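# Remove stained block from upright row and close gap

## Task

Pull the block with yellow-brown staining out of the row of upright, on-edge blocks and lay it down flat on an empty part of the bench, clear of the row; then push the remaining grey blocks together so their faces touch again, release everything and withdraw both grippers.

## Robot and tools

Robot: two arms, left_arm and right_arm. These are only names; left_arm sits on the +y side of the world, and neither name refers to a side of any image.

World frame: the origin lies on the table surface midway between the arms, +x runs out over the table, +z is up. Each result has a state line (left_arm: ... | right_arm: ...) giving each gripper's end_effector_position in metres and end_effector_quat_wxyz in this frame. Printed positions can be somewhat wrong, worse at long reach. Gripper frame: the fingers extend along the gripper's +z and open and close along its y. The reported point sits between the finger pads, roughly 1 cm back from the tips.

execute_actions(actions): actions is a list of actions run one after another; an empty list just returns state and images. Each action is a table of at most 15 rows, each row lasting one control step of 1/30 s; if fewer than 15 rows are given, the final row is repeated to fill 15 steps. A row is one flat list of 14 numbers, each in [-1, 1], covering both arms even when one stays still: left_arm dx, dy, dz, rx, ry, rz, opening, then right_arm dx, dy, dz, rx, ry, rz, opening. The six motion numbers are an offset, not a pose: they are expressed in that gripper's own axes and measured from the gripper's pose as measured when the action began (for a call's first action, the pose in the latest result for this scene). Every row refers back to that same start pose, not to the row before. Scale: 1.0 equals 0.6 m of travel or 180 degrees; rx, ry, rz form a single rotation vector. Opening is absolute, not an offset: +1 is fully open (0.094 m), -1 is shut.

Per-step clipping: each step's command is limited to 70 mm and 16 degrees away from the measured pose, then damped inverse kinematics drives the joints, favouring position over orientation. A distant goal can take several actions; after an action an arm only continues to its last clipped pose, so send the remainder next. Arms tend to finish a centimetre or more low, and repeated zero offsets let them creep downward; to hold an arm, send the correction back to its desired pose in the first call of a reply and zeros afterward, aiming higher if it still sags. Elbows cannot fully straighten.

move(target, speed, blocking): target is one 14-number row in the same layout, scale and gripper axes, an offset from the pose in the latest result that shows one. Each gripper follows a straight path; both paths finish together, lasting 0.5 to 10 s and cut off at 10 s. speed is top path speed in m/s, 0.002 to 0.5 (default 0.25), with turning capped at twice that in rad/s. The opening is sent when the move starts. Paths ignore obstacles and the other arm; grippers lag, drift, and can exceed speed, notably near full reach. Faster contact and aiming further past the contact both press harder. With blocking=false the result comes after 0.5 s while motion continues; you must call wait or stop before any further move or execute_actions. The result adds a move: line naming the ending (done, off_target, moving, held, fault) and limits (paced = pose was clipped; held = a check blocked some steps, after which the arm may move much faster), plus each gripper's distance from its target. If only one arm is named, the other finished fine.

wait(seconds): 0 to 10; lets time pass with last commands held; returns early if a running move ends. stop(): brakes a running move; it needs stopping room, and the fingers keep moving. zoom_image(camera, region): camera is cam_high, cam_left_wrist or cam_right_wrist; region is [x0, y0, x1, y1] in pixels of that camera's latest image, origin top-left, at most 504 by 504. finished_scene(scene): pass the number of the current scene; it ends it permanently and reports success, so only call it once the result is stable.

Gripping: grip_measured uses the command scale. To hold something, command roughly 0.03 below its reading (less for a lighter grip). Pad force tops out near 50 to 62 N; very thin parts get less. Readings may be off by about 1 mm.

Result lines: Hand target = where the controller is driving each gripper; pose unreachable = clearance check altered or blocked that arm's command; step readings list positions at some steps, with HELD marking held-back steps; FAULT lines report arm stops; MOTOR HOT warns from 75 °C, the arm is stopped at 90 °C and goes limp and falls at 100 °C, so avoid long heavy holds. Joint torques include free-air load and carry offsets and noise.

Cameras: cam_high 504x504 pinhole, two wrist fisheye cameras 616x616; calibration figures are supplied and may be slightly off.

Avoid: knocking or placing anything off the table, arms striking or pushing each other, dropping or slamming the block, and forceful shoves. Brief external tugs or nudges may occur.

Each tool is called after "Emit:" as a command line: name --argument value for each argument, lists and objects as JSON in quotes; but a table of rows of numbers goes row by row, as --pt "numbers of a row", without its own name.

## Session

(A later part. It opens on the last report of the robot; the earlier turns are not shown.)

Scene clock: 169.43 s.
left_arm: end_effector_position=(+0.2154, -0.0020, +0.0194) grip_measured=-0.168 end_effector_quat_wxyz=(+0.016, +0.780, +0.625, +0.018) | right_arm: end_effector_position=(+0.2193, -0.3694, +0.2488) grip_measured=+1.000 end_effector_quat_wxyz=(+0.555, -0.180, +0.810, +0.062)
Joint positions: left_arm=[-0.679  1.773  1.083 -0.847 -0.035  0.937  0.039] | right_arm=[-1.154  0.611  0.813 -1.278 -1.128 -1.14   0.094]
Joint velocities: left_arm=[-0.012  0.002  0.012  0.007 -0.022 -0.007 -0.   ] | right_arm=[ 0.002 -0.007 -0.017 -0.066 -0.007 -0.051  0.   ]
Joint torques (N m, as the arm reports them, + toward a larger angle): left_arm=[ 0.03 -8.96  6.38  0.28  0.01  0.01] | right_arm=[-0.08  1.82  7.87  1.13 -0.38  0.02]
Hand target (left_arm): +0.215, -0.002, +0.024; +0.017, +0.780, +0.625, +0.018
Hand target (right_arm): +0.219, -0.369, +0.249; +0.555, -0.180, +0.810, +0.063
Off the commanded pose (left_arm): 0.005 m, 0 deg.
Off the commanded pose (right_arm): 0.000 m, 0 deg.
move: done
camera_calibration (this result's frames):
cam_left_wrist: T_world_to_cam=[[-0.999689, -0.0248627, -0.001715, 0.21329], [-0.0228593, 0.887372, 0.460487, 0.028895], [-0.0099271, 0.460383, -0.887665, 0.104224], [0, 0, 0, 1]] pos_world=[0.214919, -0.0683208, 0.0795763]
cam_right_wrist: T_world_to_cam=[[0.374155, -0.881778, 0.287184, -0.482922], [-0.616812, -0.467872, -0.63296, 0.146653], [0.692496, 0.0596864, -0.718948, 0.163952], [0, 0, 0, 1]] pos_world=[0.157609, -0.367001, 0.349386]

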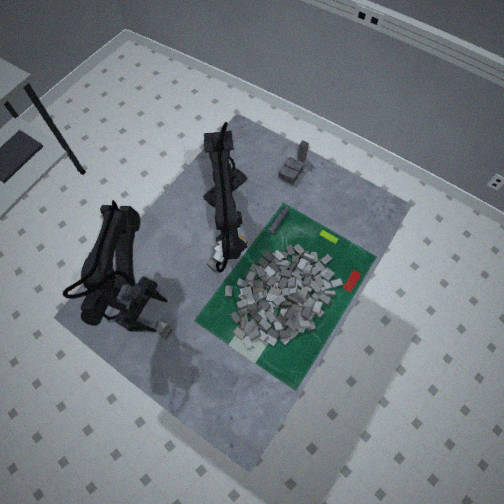

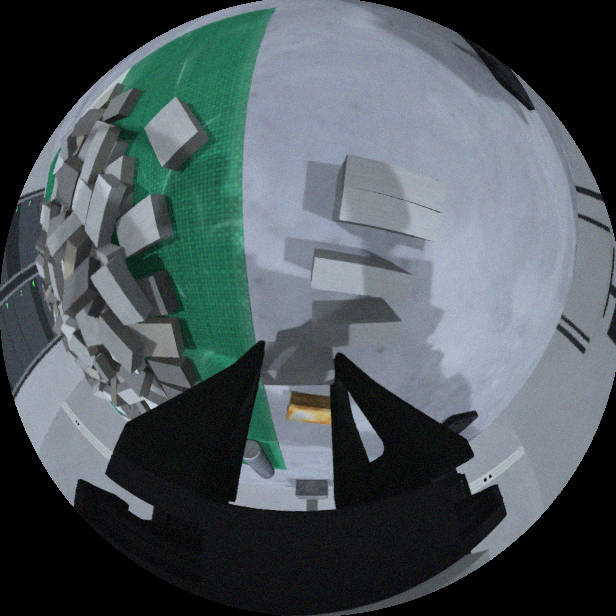

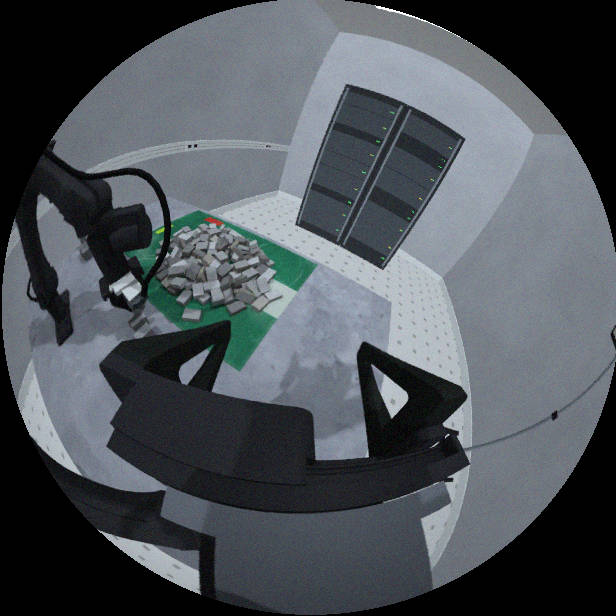

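Emit:
move --target '[-0.04,-0.033,-0.004,0,0,0,-0.25,0,0,0,0,0,0,1]' --speed 0.04

Emit:
move --target '[0,0,-0.008,0,0,0,1,0,0,0,0,0,0,1]'

Emit:
move --target '[0,0,-0.13,0,0,0,1,0,0,0,0,0,0,1]' --speed 0.1

Emit:
move --target '[-0.05,0,0,0,0,-0.5,1,0,0,0,0,0,0,1]' --speed 0.3

Scene clock: 174.60 s.
left_arm: end_effector_position=(+0.1936, -0.0202, +0.0194) grip_measured=-0.168 end_effector_quat_wxyz=(+0.018, +0.780, +0.625, +0.018) | right_arm: end_effector_position=(+0.2192, -0.3696, +0.2485) grip_measured=+1.000 end_effector_quat_wxyz=(+0.554, -0.180, +0.811, +0.062)
Joint positions: left_arm=[-0.773  1.773  1.083 -0.847 -0.038  0.845  0.039] | right_arm=[-1.154  0.611  0.813 -1.278 -1.126 -1.14   0.094]
Joint velocities: left_arm=[ 0.012  0.007 -0.007  0.007 -0.007 -0.081 -0.   ] | right_arm=[ 0.002 -0.012  0.012  0.081 -0.051 -0.037  0.   ]
Joint torques (N m, as the arm reports them, + toward a larger angle): left_arm=[-0.73 -8.44  6.02  0.39 -0.02 -0.03] | right_arm=[-0.08  1.83  7.88  1.14 -0.38  0.03]
Hand target (left_arm): +0.192, -0.021, +0.021; +0.017, +0.780, +0.625, +0.020
Hand target (right_arm): +0.219, -0.369, +0.249; +0.554, -0.180, +0.810, +0.062
Off the commanded pose (left_arm): 0.003 m, 0 deg.
Off the commanded pose (right_arm): 0.000 m, 0 deg.
move: done
camera_calibration (this result's frames):
cam_left_wrist: T_world_to_cam=[[-0.999721, -0.0233329, -0.00365515, 0.191108], [-0.0224154, 0.88866, 0.458018, 0.0445333], [-0.0074387, 0.457972, -0.888935, 0.111903], [0, 0, 0, 1]] pos_world=[0.192885, -0.0863642, 0.0797757]
cam_right_wrist: T_world_to_cam=[[0.373769, -0.881864, 0.287425, -0.48301], [-0.61814, -0.46787, -0.631665, 0.146329], [0.69152, 0.0584276, -0.71999, 0.16381], [0, 0, 0, 1]] pos_world=[0.157707, -0.367057, 0.349202]

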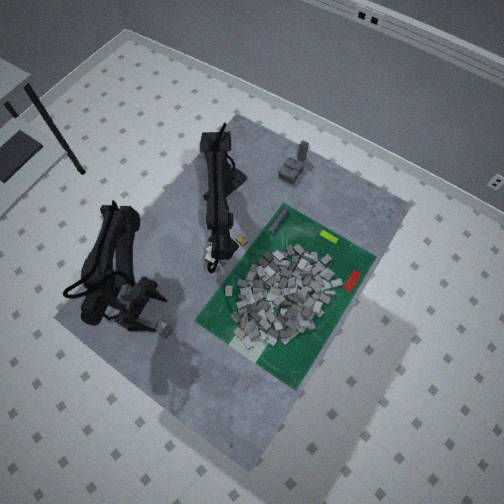

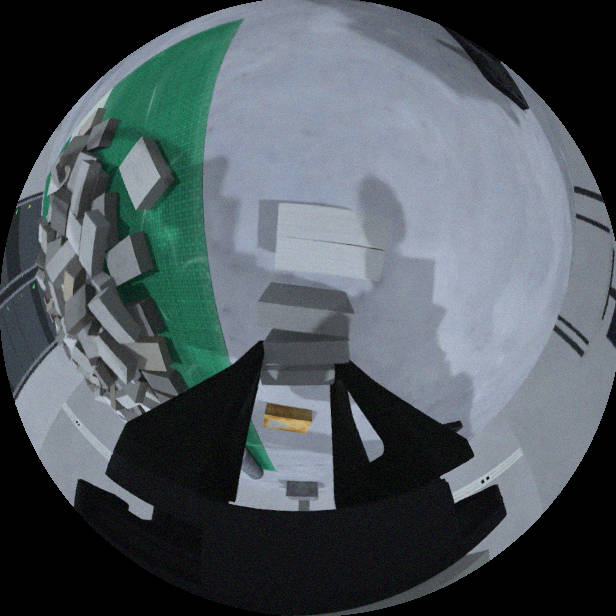

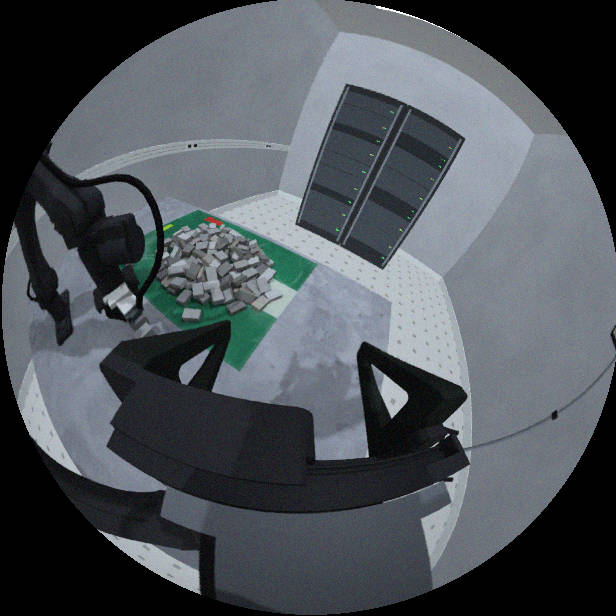

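Scene clock: 175.30 s.
left_arm: end_effector_position=(+0.1936, -0.0202, +0.0194) grip_measured=+1.000 end_effector_quat_wxyz=(+0.018, +0.780, +0.625, +0.018) | right_arm: end_effector_position=(+0.2192, -0.3698, +0.2483) grip_measured=+1.000 end_effector_quat_wxyz=(+0.553, -0.180, +0.811, +0.061)
Joint positions: left_arm=[-0.773  1.773  1.083 -0.847 -0.038  0.845  0.094] | right_arm=[-1.154  0.611  0.813 -1.278 -1.125 -1.14   0.094]
Joint velocities: left_arm=[-0.012 -0.007 -0.002  0.007  0.007 -0.081  0.   ] | right_arm=[ 0.002  0.002 -0.007  0.022 -0.022 -0.037  0.   ]
Joint torques (N m, as the arm reports them, + toward a larger angle): left_arm=[-0.05 -8.96  6.38  0.3   0.    0.  ] | right_arm=[-0.09  1.82  7.87  1.14 -0.38  0.03]
Hand target (left_arm): +0.193, -0.020, +0.024; +0.018, +0.780, +0.625, +0.018
Hand target (right_arm): +0.219, -0.370, +0.249; +0.554, -0.180, +0.811, +0.062
Off the commanded pose (left_arm): 0.005 m, 0 deg.
Off the commanded pose (right_arm): 0.000 m, 0 deg.
move: done
camera_calibration (this result's frames):
cam_left_wrist: T_world_to_cam=[[-0.999712, -0.0237138, -0.00365257, 0.191098], [-0.022753, 0.888661, 0.458001, 0.044599], [-0.00761506, 0.457952, -0.888944, 0.111937], [0, 0, 0, 1]] pos_world=[0.192911, -0.0863633, 0.079777]
cam_right_wrist: T_world_to_cam=[[0.37346, -0.881932, 0.287619, -0.48308], [-0.6192, -0.467867, -0.630628, 0.146069], [0.690738, 0.0574206, -0.720822, 0.163697], [0, 0, 0, 1]] pos_world=[0.157786, -0.367102, 0.349054]

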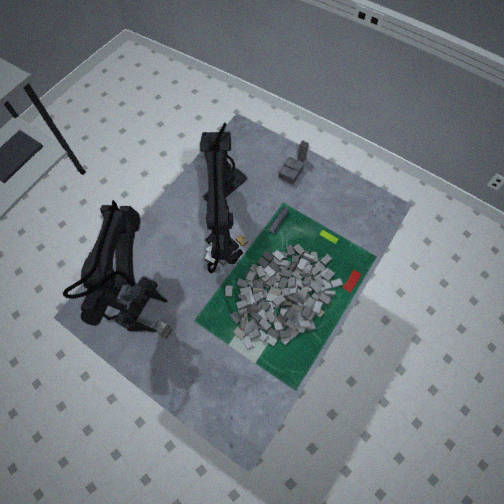

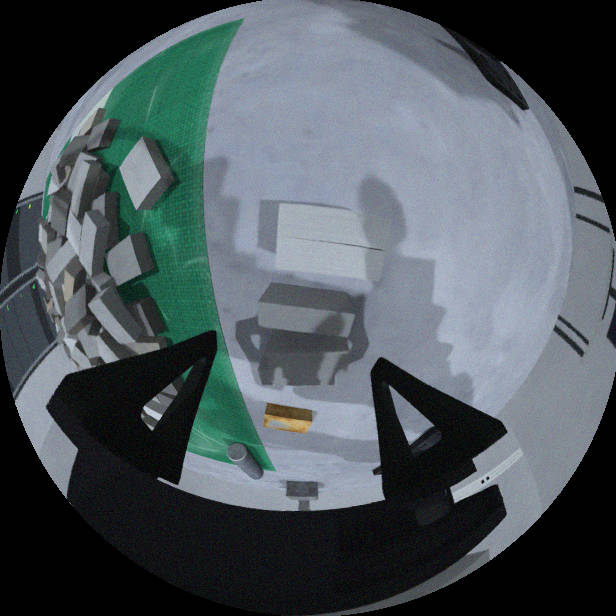

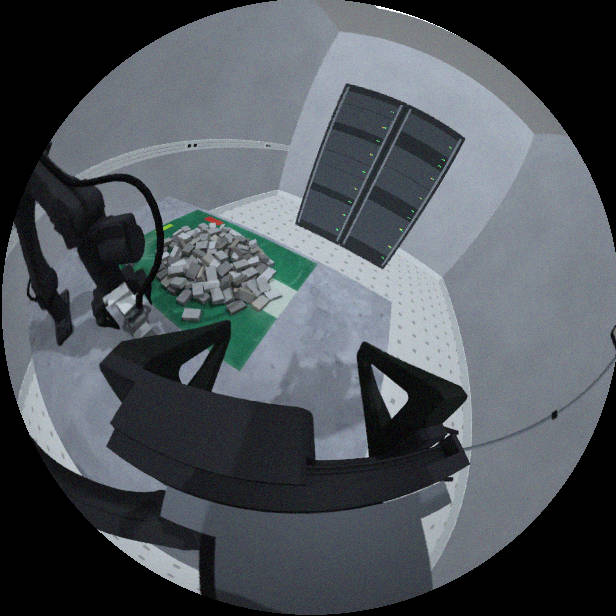

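Scene clock: 176.67 s.
left_arm: end_effector_position=(+0.1896, -0.0147, +0.0866) grip_measured=+1.000 end_effector_quat_wxyz=(+0.009, +0.780, +0.625, +0.019) | right_arm: end_effector_position=(+0.2192, -0.3699, +0.2481) grip_measured=+1.000 end_effector_quat_wxyz=(+0.553, -0.180, +0.811, +0.061)
Joint positions: left_arm=[-0.773  1.685  1.261 -1.132 -0.038  0.844  0.094] | right_arm=[-1.154  0.611  0.813 -1.278 -1.123 -1.14   0.094]
Joint velocities: left_arm=[ 0.007  0.002  0.012 -0.007  0.022  0.051  0.   ] | right_arm=[-0.002  0.012 -0.012 -0.066 -0.007 -0.022  0.   ]
Joint torques (N m, as the arm reports them, + toward a larger angle): left_arm=[-0.55 -8.76  7.81  0.22  0.   -0.04] | right_arm=[-0.09  1.83  7.89  1.14 -0.37  0.03]
Hand target (left_arm): +0.190, -0.018, +0.097; +0.018, +0.780, +0.625, +0.018
Hand target (right_arm): +0.219, -0.370, +0.248; +0.553, -0.180, +0.811, +0.061
Off the commanded pose (left_arm): 0.012 m, 1 deg.
Off the commanded pose (right_arm): 0.000 m, 0 deg.
move: off_target (left_arm)
camera_calibration (this result's frames):
cam_left_wrist: T_world_to_cam=[[-0.999676, -0.0245004, 0.00689719, 0.186531], [-0.0183528, 0.881609, 0.471624, 0.00665391], [-0.0176356, 0.471344, -0.881773, 0.170568], [0, 0, 0, 1]] pos_world=[0.189601, -0.0816924, 0.145978]
cam_right_wrist: T_world_to_cam=[[0.373151, -0.881999, 0.287812, -0.48315], [-0.62026, -0.467862, -0.629589, 0.14581], [0.689953, 0.0564135, -0.721652, 0.163583], [0, 0, 0, 1]] pos_world=[0.157864, -0.367147, 0.348907]

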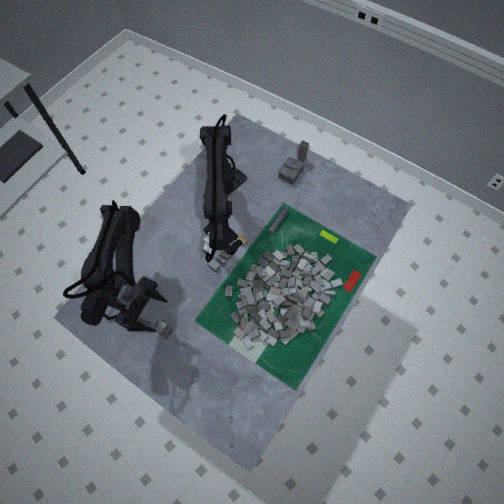

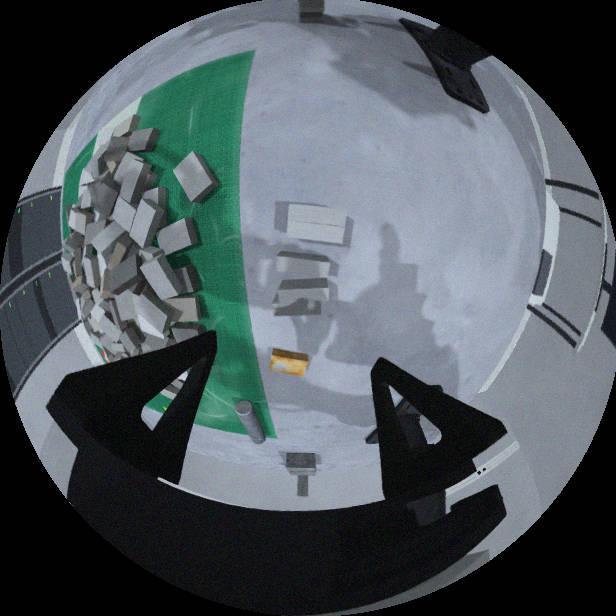

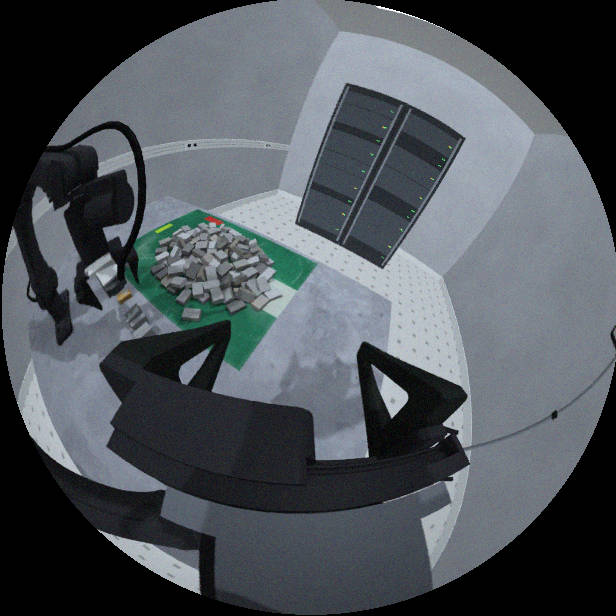

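Scene clock: 179.90 s.
left_arm: end_effector_position=(+0.1835, -0.0387, +0.0843) grip_measured=+1.000 end_effector_quat_wxyz=(+0.020, +0.109, +0.994, +0.006) | right_arm: end_effector_position=(+0.2191, -0.3701, +0.2479) grip_measured=+1.000 end_effector_quat_wxyz=(+0.552, -0.179, +0.812, +0.061)
Joint positions: left_arm=[-0.832  1.747  1.323 -1.132 -0.038 -0.788  0.094] | right_arm=[-1.154  0.611  0.813 -1.278 -1.122 -1.14   0.094]
Joint velocities: left_arm=[-0.012 -0.007 -0.007 -0.081 -0.007 -0.037  0.   ] | right_arm=[ 0.002 -0.007 -0.002 -0.007 -0.007 -0.022  0.   ]
Joint torques (N m, as the arm reports them, + toward a larger angle): left_arm=[-0.81 -7.23  7.97  0.3  -0.02  0.01] | right_arm=[-0.08  1.84  7.88  1.14 -0.38  0.03]
Hand target (left_arm): +0.184, -0.044, +0.087; +0.021, +0.110, +0.994, +0.007
Hand target (right_arm): +0.219, -0.370, +0.248; +0.553, -0.180, +0.811, +0.061
Off the commanded pose (left_arm): 0.006 m, 0 deg.
Off the commanded pose (right_arm): 0.000 m, 0 deg.
move: done
camera_calibration (this result's frames):
cam_left_wrist: T_world_to_cam=[[0.0237215, -0.998899, 0.0404615, -0.0484014], [-0.904035, -0.00415484, 0.427438, 0.160845], [-0.426799, -0.046718, -0.903139, 0.236545], [0, 0, 0, 1]] pos_world=[0.247515, -0.0366289, 0.14684]
cam_right_wrist: T_world_to_cam=[[0.372843, -0.882066, 0.288006, -0.483221], [-0.621318, -0.467856, -0.628549, 0.145551], [0.689168, 0.0554064, -0.722481, 0.163468], [0, 0, 0, 1]] pos_world=[0.157942, -0.367193, 0.348759]

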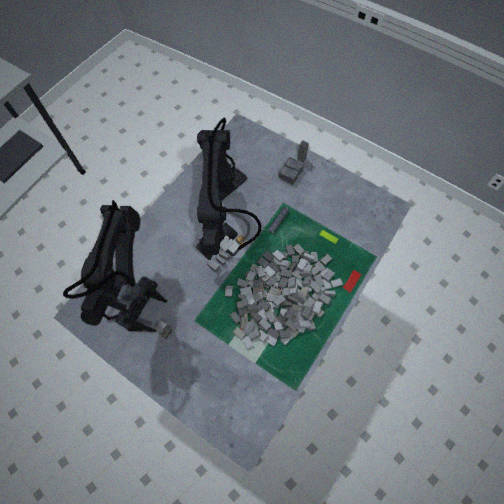

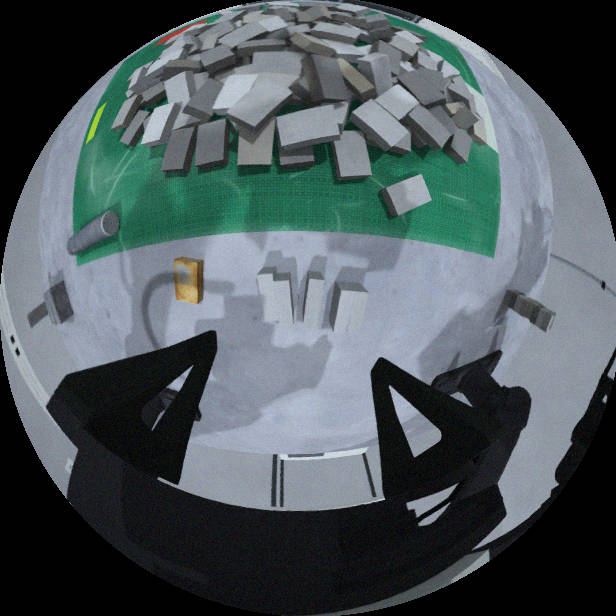

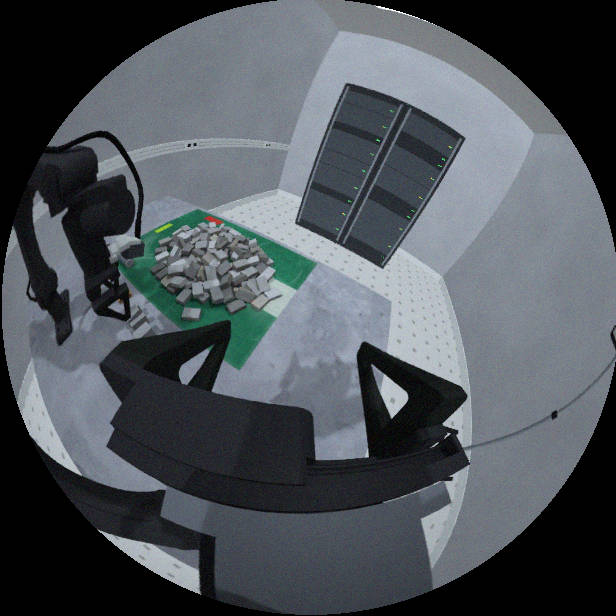

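Emit:
move --target '[0.012,-0.025,0,0,0,0,1,0,0,0,0,0,0,1]' --speed 0.1

Emit:
move --target '[0,0,0.065,0,0,0,1,0,0,0,0,0,0,1]' --speed 0.08

Scene clock: 184.60 s.
left_arm: end_effector_position=(+0.1725, -0.0457, +0.0843) grip_measured=+1.000 end_effector_quat_wxyz=(+0.020, +0.110, +0.994, +0.005) | right_arm: end_effector_position=(+0.2191, -0.3702, +0.2477) grip_measured=+1.000 end_effector_quat_wxyz=(+0.552, -0.179, +0.812, +0.060)
Joint positions: left_arm=[-0.874  1.747  1.323 -1.132 -0.038 -0.828  0.094] | right_arm=[-1.154  0.611  0.813 -1.278 -1.12  -1.14   0.094]
Joint velocities: left_arm=[-0.002  0.002 -0.002  0.022  0.051 -0.007  0.   ] | right_arm=[-0.007 -0.017  0.012  0.007 -0.022  0.037  0.   ]
Joint torques (N m, as the arm reports them, + toward a larger angle): left_arm=[-0.52 -6.71  7.78  0.4  -0.03 -0.05] | right_arm=[-0.09  1.83  7.88  1.14 -0.38  0.03]
Hand target (left_arm): +0.174, -0.052, +0.084; +0.021, +0.109, +0.994, +0.006
Hand target (right_arm): +0.219, -0.370, +0.248; +0.552, -0.179, +0.812, +0.061
Off the commanded pose (left_arm): 0.006 m, 0 deg.
Off the commanded pose (right_arm): 0.000 m, 0 deg.
move: done
camera_calibration (this result's frames):
cam_left_wrist: T_world_to_cam=[[0.0225331, -0.99886, 0.0420848, -0.0551092], [-0.904159, -0.002398, 0.42719, 0.150962], [-0.426602, -0.0476773, -0.903182, 0.231431], [0, 0, 0, 1]] pos_world=[0.236464, -0.0436504, 0.146854]
cam_right_wrist: T_world_to_cam=[[0.372534, -0.882133, 0.288201, -0.483291], [-0.622375, -0.467848, -0.627508, 0.145292], [0.68838, 0.0543993, -0.723307, 0.163353], [0, 0, 0, 1]] pos_world=[0.158019, -0.367239, 0.348611]

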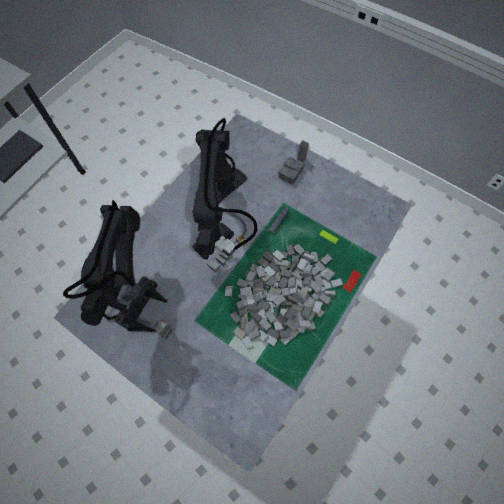

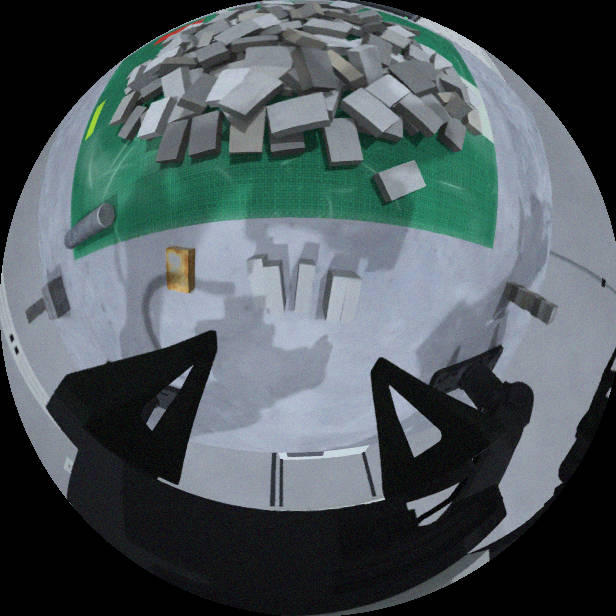

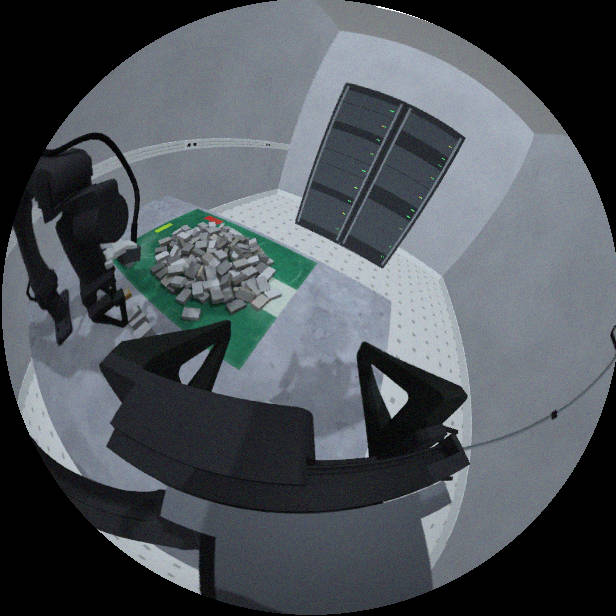

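Scene clock: 185.60 s.
left_arm: end_effector_position=(+0.1751, -0.0502, +0.0529) grip_measured=+1.000 end_effector_quat_wxyz=(+0.025, +0.109, +0.994, -0.001) | right_arm: end_effector_position=(+0.2190, -0.3704, +0.2474) grip_measured=+1.000 end_effector_quat_wxyz=(+0.551, -0.179, +0.813, +0.060)
Joint positions: left_arm=[-0.874  1.78   1.234 -0.994 -0.038 -0.828  0.094] | right_arm=[-1.154  0.611  0.813 -1.278 -1.118 -1.14   0.094]
Joint velocities: left_arm=[ 0.017  0.002  0.012  0.007 -0.051 -0.022  0.   ] | right_arm=[-0.007 -0.002 -0.007  0.007 -0.007 -0.037  0.   ]
Joint torques (N m, as the arm reports them, + toward a larger angle): left_arm=[ 0.3  -7.89  4.8   0.57  0.01  0.03] | right_arm=[-0.08  1.83  7.87  1.14 -0.38  0.03]
Hand target (left_arm): +0.174, -0.046, +0.046; +0.020, +0.110, +0.994, +0.005
Hand target (right_arm): +0.219, -0.370, +0.248; +0.552, -0.179, +0.812, +0.060
Off the commanded pose (left_arm): 0.009 m, 1 deg.
Off the commanded pose (right_arm): 0.000 m, 0 deg.
move: done
camera_calibration (this result's frames):
cam_left_wrist: T_world_to_cam=[[0.0221185, -0.998141, 0.0567907, -0.0590367], [-0.907709, 0.00375823, 0.419583, 0.168067], [-0.419017, -0.06083, -0.905939, 0.202107], [0, 0, 0, 1]] pos_world=[0.238548, -0.0472644, 0.115931]
cam_right_wrist: T_world_to_cam=[[0.372149, -0.882216, 0.288444, -0.483379], [-0.623695, -0.467837, -0.626205, 0.144968], [0.687393, 0.0531404, -0.724339, 0.163209], [0, 0, 0, 1]] pos_world=[0.158116, -0.367296, 0.348427]

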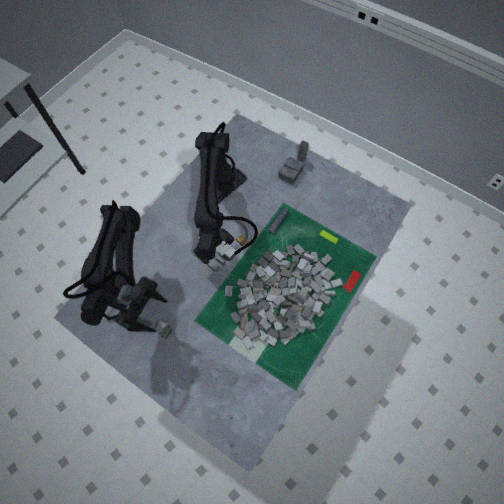

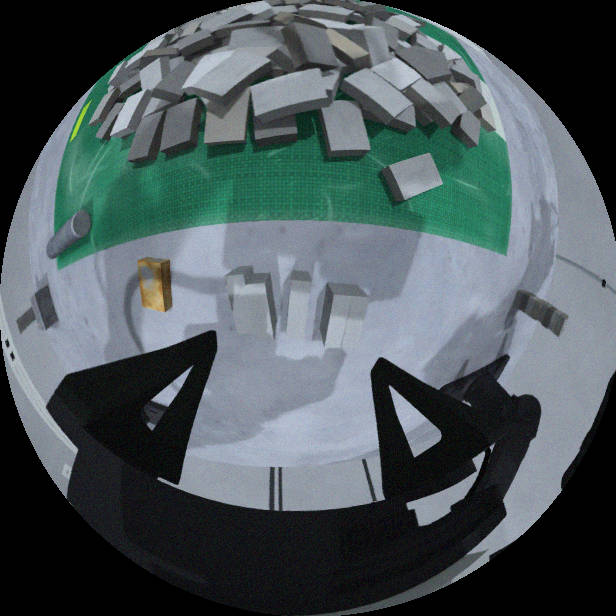

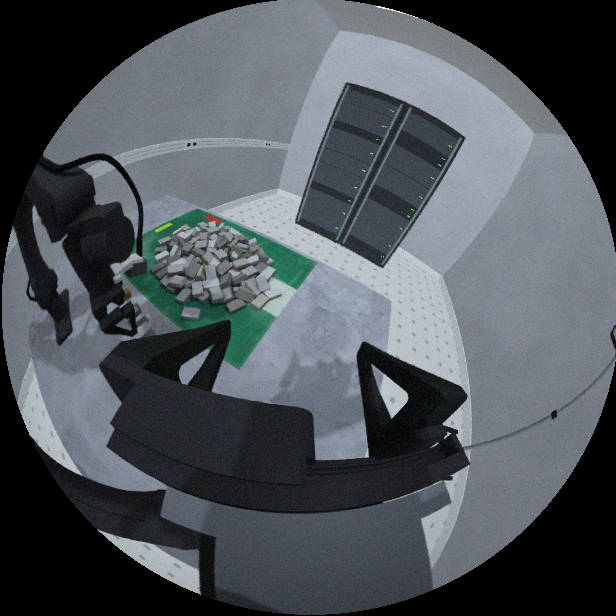

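Emit:
move --target '[-0.022,0.006,-0.012,0,0,0,1,0,0,0,0,0,0,1]' --speed 0.06

Emit:
move --target '[0,0.006,0.075,0,0,0,1,0,0,0,0,0,0,1]' --speed 0.06

Scene clock: 190.43 s.
left_arm: end_effector_position=(+0.1851, -0.0486, +0.0580) grip_measured=+1.000 end_effector_quat_wxyz=(+0.028, +0.110, +0.994, -0.005) | right_arm: end_effector_position=(+0.2190, -0.3706, +0.2472) grip_measured=+1.000 end_effector_quat_wxyz=(+0.551, -0.179, +0.813, +0.059)
Joint positions: left_arm=[-0.845  1.78   1.255 -1.005 -0.038 -0.798  0.094] | right_arm=[-1.154  0.611  0.813 -1.278 -1.117 -1.14   0.094]
Joint velocities: left_arm=[-0.007 -0.017  0.002 -0.022 -0.037  0.007  0.   ] | right_arm=[-0.007 -0.012 -0.002  0.022 -0.066 -0.022  0.   ]
Joint torques (N m, as the arm reports them, + toward a larger angle): left_arm=[ 0.74 -7.69  7.82  0.26  0.04  0.1 ] | right_arm=[-0.08  1.82  7.88  1.14 -0.38  0.03]
Hand target (left_arm): +0.188, -0.049, +0.061; +0.024, +0.109, +0.994, -0.002
Hand target (right_arm): +0.219, -0.370, +0.247; +0.551, -0.179, +0.813, +0.060
Off the commanded pose (left_arm): 0.004 m, 0 deg.
Off the commanded pose (right_arm): 0.000 m, 0 deg.
move: done
camera_calibration (this result's frames):
cam_left_wrist: T_world_to_cam=[[0.0210834, -0.997756, 0.0635489, -0.0580709], [-0.909888, 0.00719208, 0.414791, 0.175804], [-0.414317, -0.0665676, -0.907695, 0.210006], [0, 0, 0, 1]] pos_world=[0.248195, -0.0452254, 0.12139]
cam_right_wrist: T_world_to_cam=[[0.371841, -0.882282, 0.28864, -0.483449], [-0.62475, -0.467825, -0.625162, 0.14471], [0.686602, 0.0521332, -0.725162, 0.163093], [0, 0, 0, 1]] pos_world=[0.158193, -0.367342, 0.348279]

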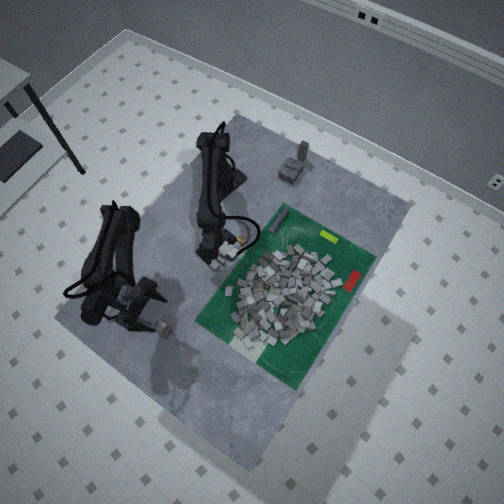

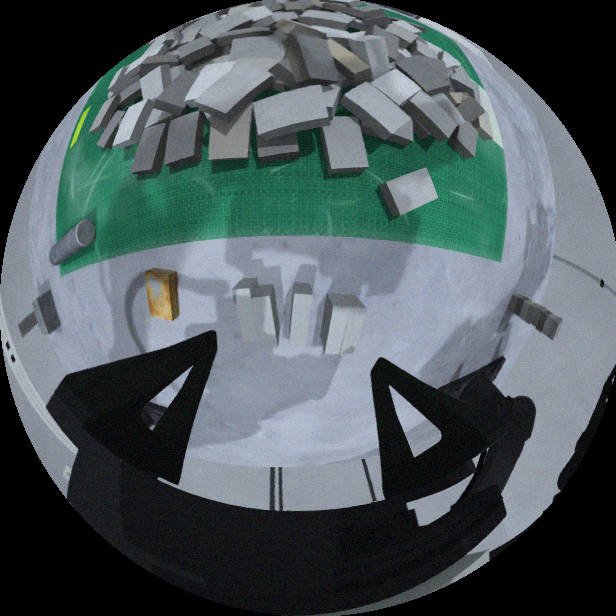

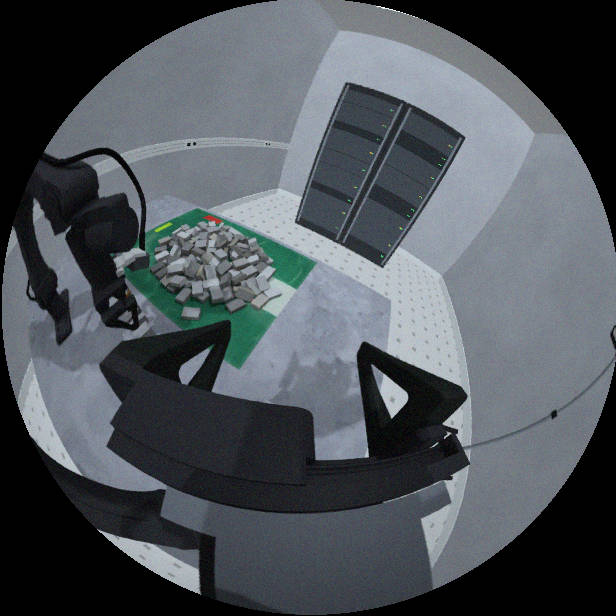

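Scene clock: 191.57 s.
left_arm: end_effector_position=(+0.1871, -0.0518, +0.0219) grip_measured=+1.000 end_effector_quat_wxyz=(+0.032, +0.112, +0.993, -0.010) | right_arm: end_effector_position=(+0.2190, -0.3708, +0.2470) grip_measured=+1.000 end_effector_quat_wxyz=(+0.550, -0.179, +0.813, +0.059)
Joint positions: left_arm=[-0.845  1.829  1.164 -0.85  -0.038 -0.793  0.094] | right_arm=[-1.154  0.611  0.813 -1.278 -1.115 -1.14   0.094]
Joint velocities: left_arm=[-0.012 -0.002  0.007  0.037 -0.066 -0.022  0.   ] | right_arm=[-0.017 -0.002  0.007 -0.051 -0.007 -0.051  0.   ]
Joint torques (N m, as the arm reports them, + toward a larger angle): left_arm=[ 0.93 -8.02  4.49  0.74  0.01  0.08] | right_arm=[-0.09  1.82  7.88  1.14 -0.38  0.03]
Hand target (left_arm): +0.188, -0.047, +0.013; +0.027, +0.110, +0.994, -0.004
Hand target (right_arm): +0.219, -0.371, +0.247; +0.551, -0.179, +0.813, +0.059
Off the commanded pose (left_arm): 0.011 m, 1 deg.
Off the commanded pose (right_arm): 0.000 m, 0 deg.
move: off_target (left_arm)
camera_calibration (this result's frames):
cam_left_wrist: T_world_to_cam=[[0.0160202, -0.997049, 0.075083, -0.0583302], [-0.912838, 0.0160579, 0.408006, 0.193799], [-0.408008, -0.075075, -0.909886, 0.176245], [0, 0, 0, 1]] pos_world=[0.249751, -0.0480385, 0.0856712]
cam_right_wrist: T_world_to_cam=[[0.371533, -0.882348, 0.288835, -0.483519], [-0.625803, -0.467813, -0.624117, 0.144452], [0.685809, 0.0511261, -0.725984, 0.162977], [0, 0, 0, 1]] pos_world=[0.15827, -0.367388, 0.348131]

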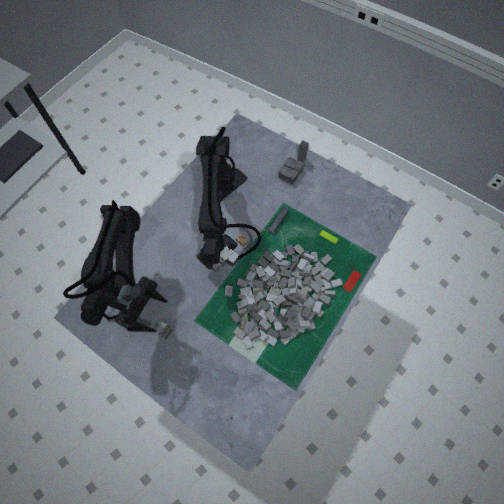

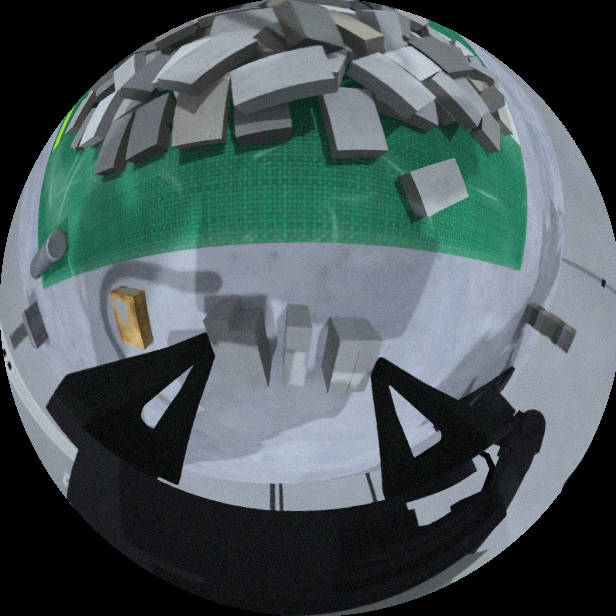

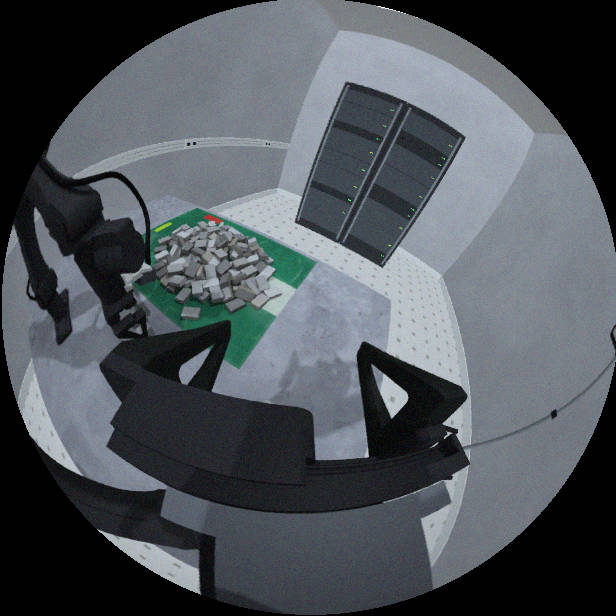

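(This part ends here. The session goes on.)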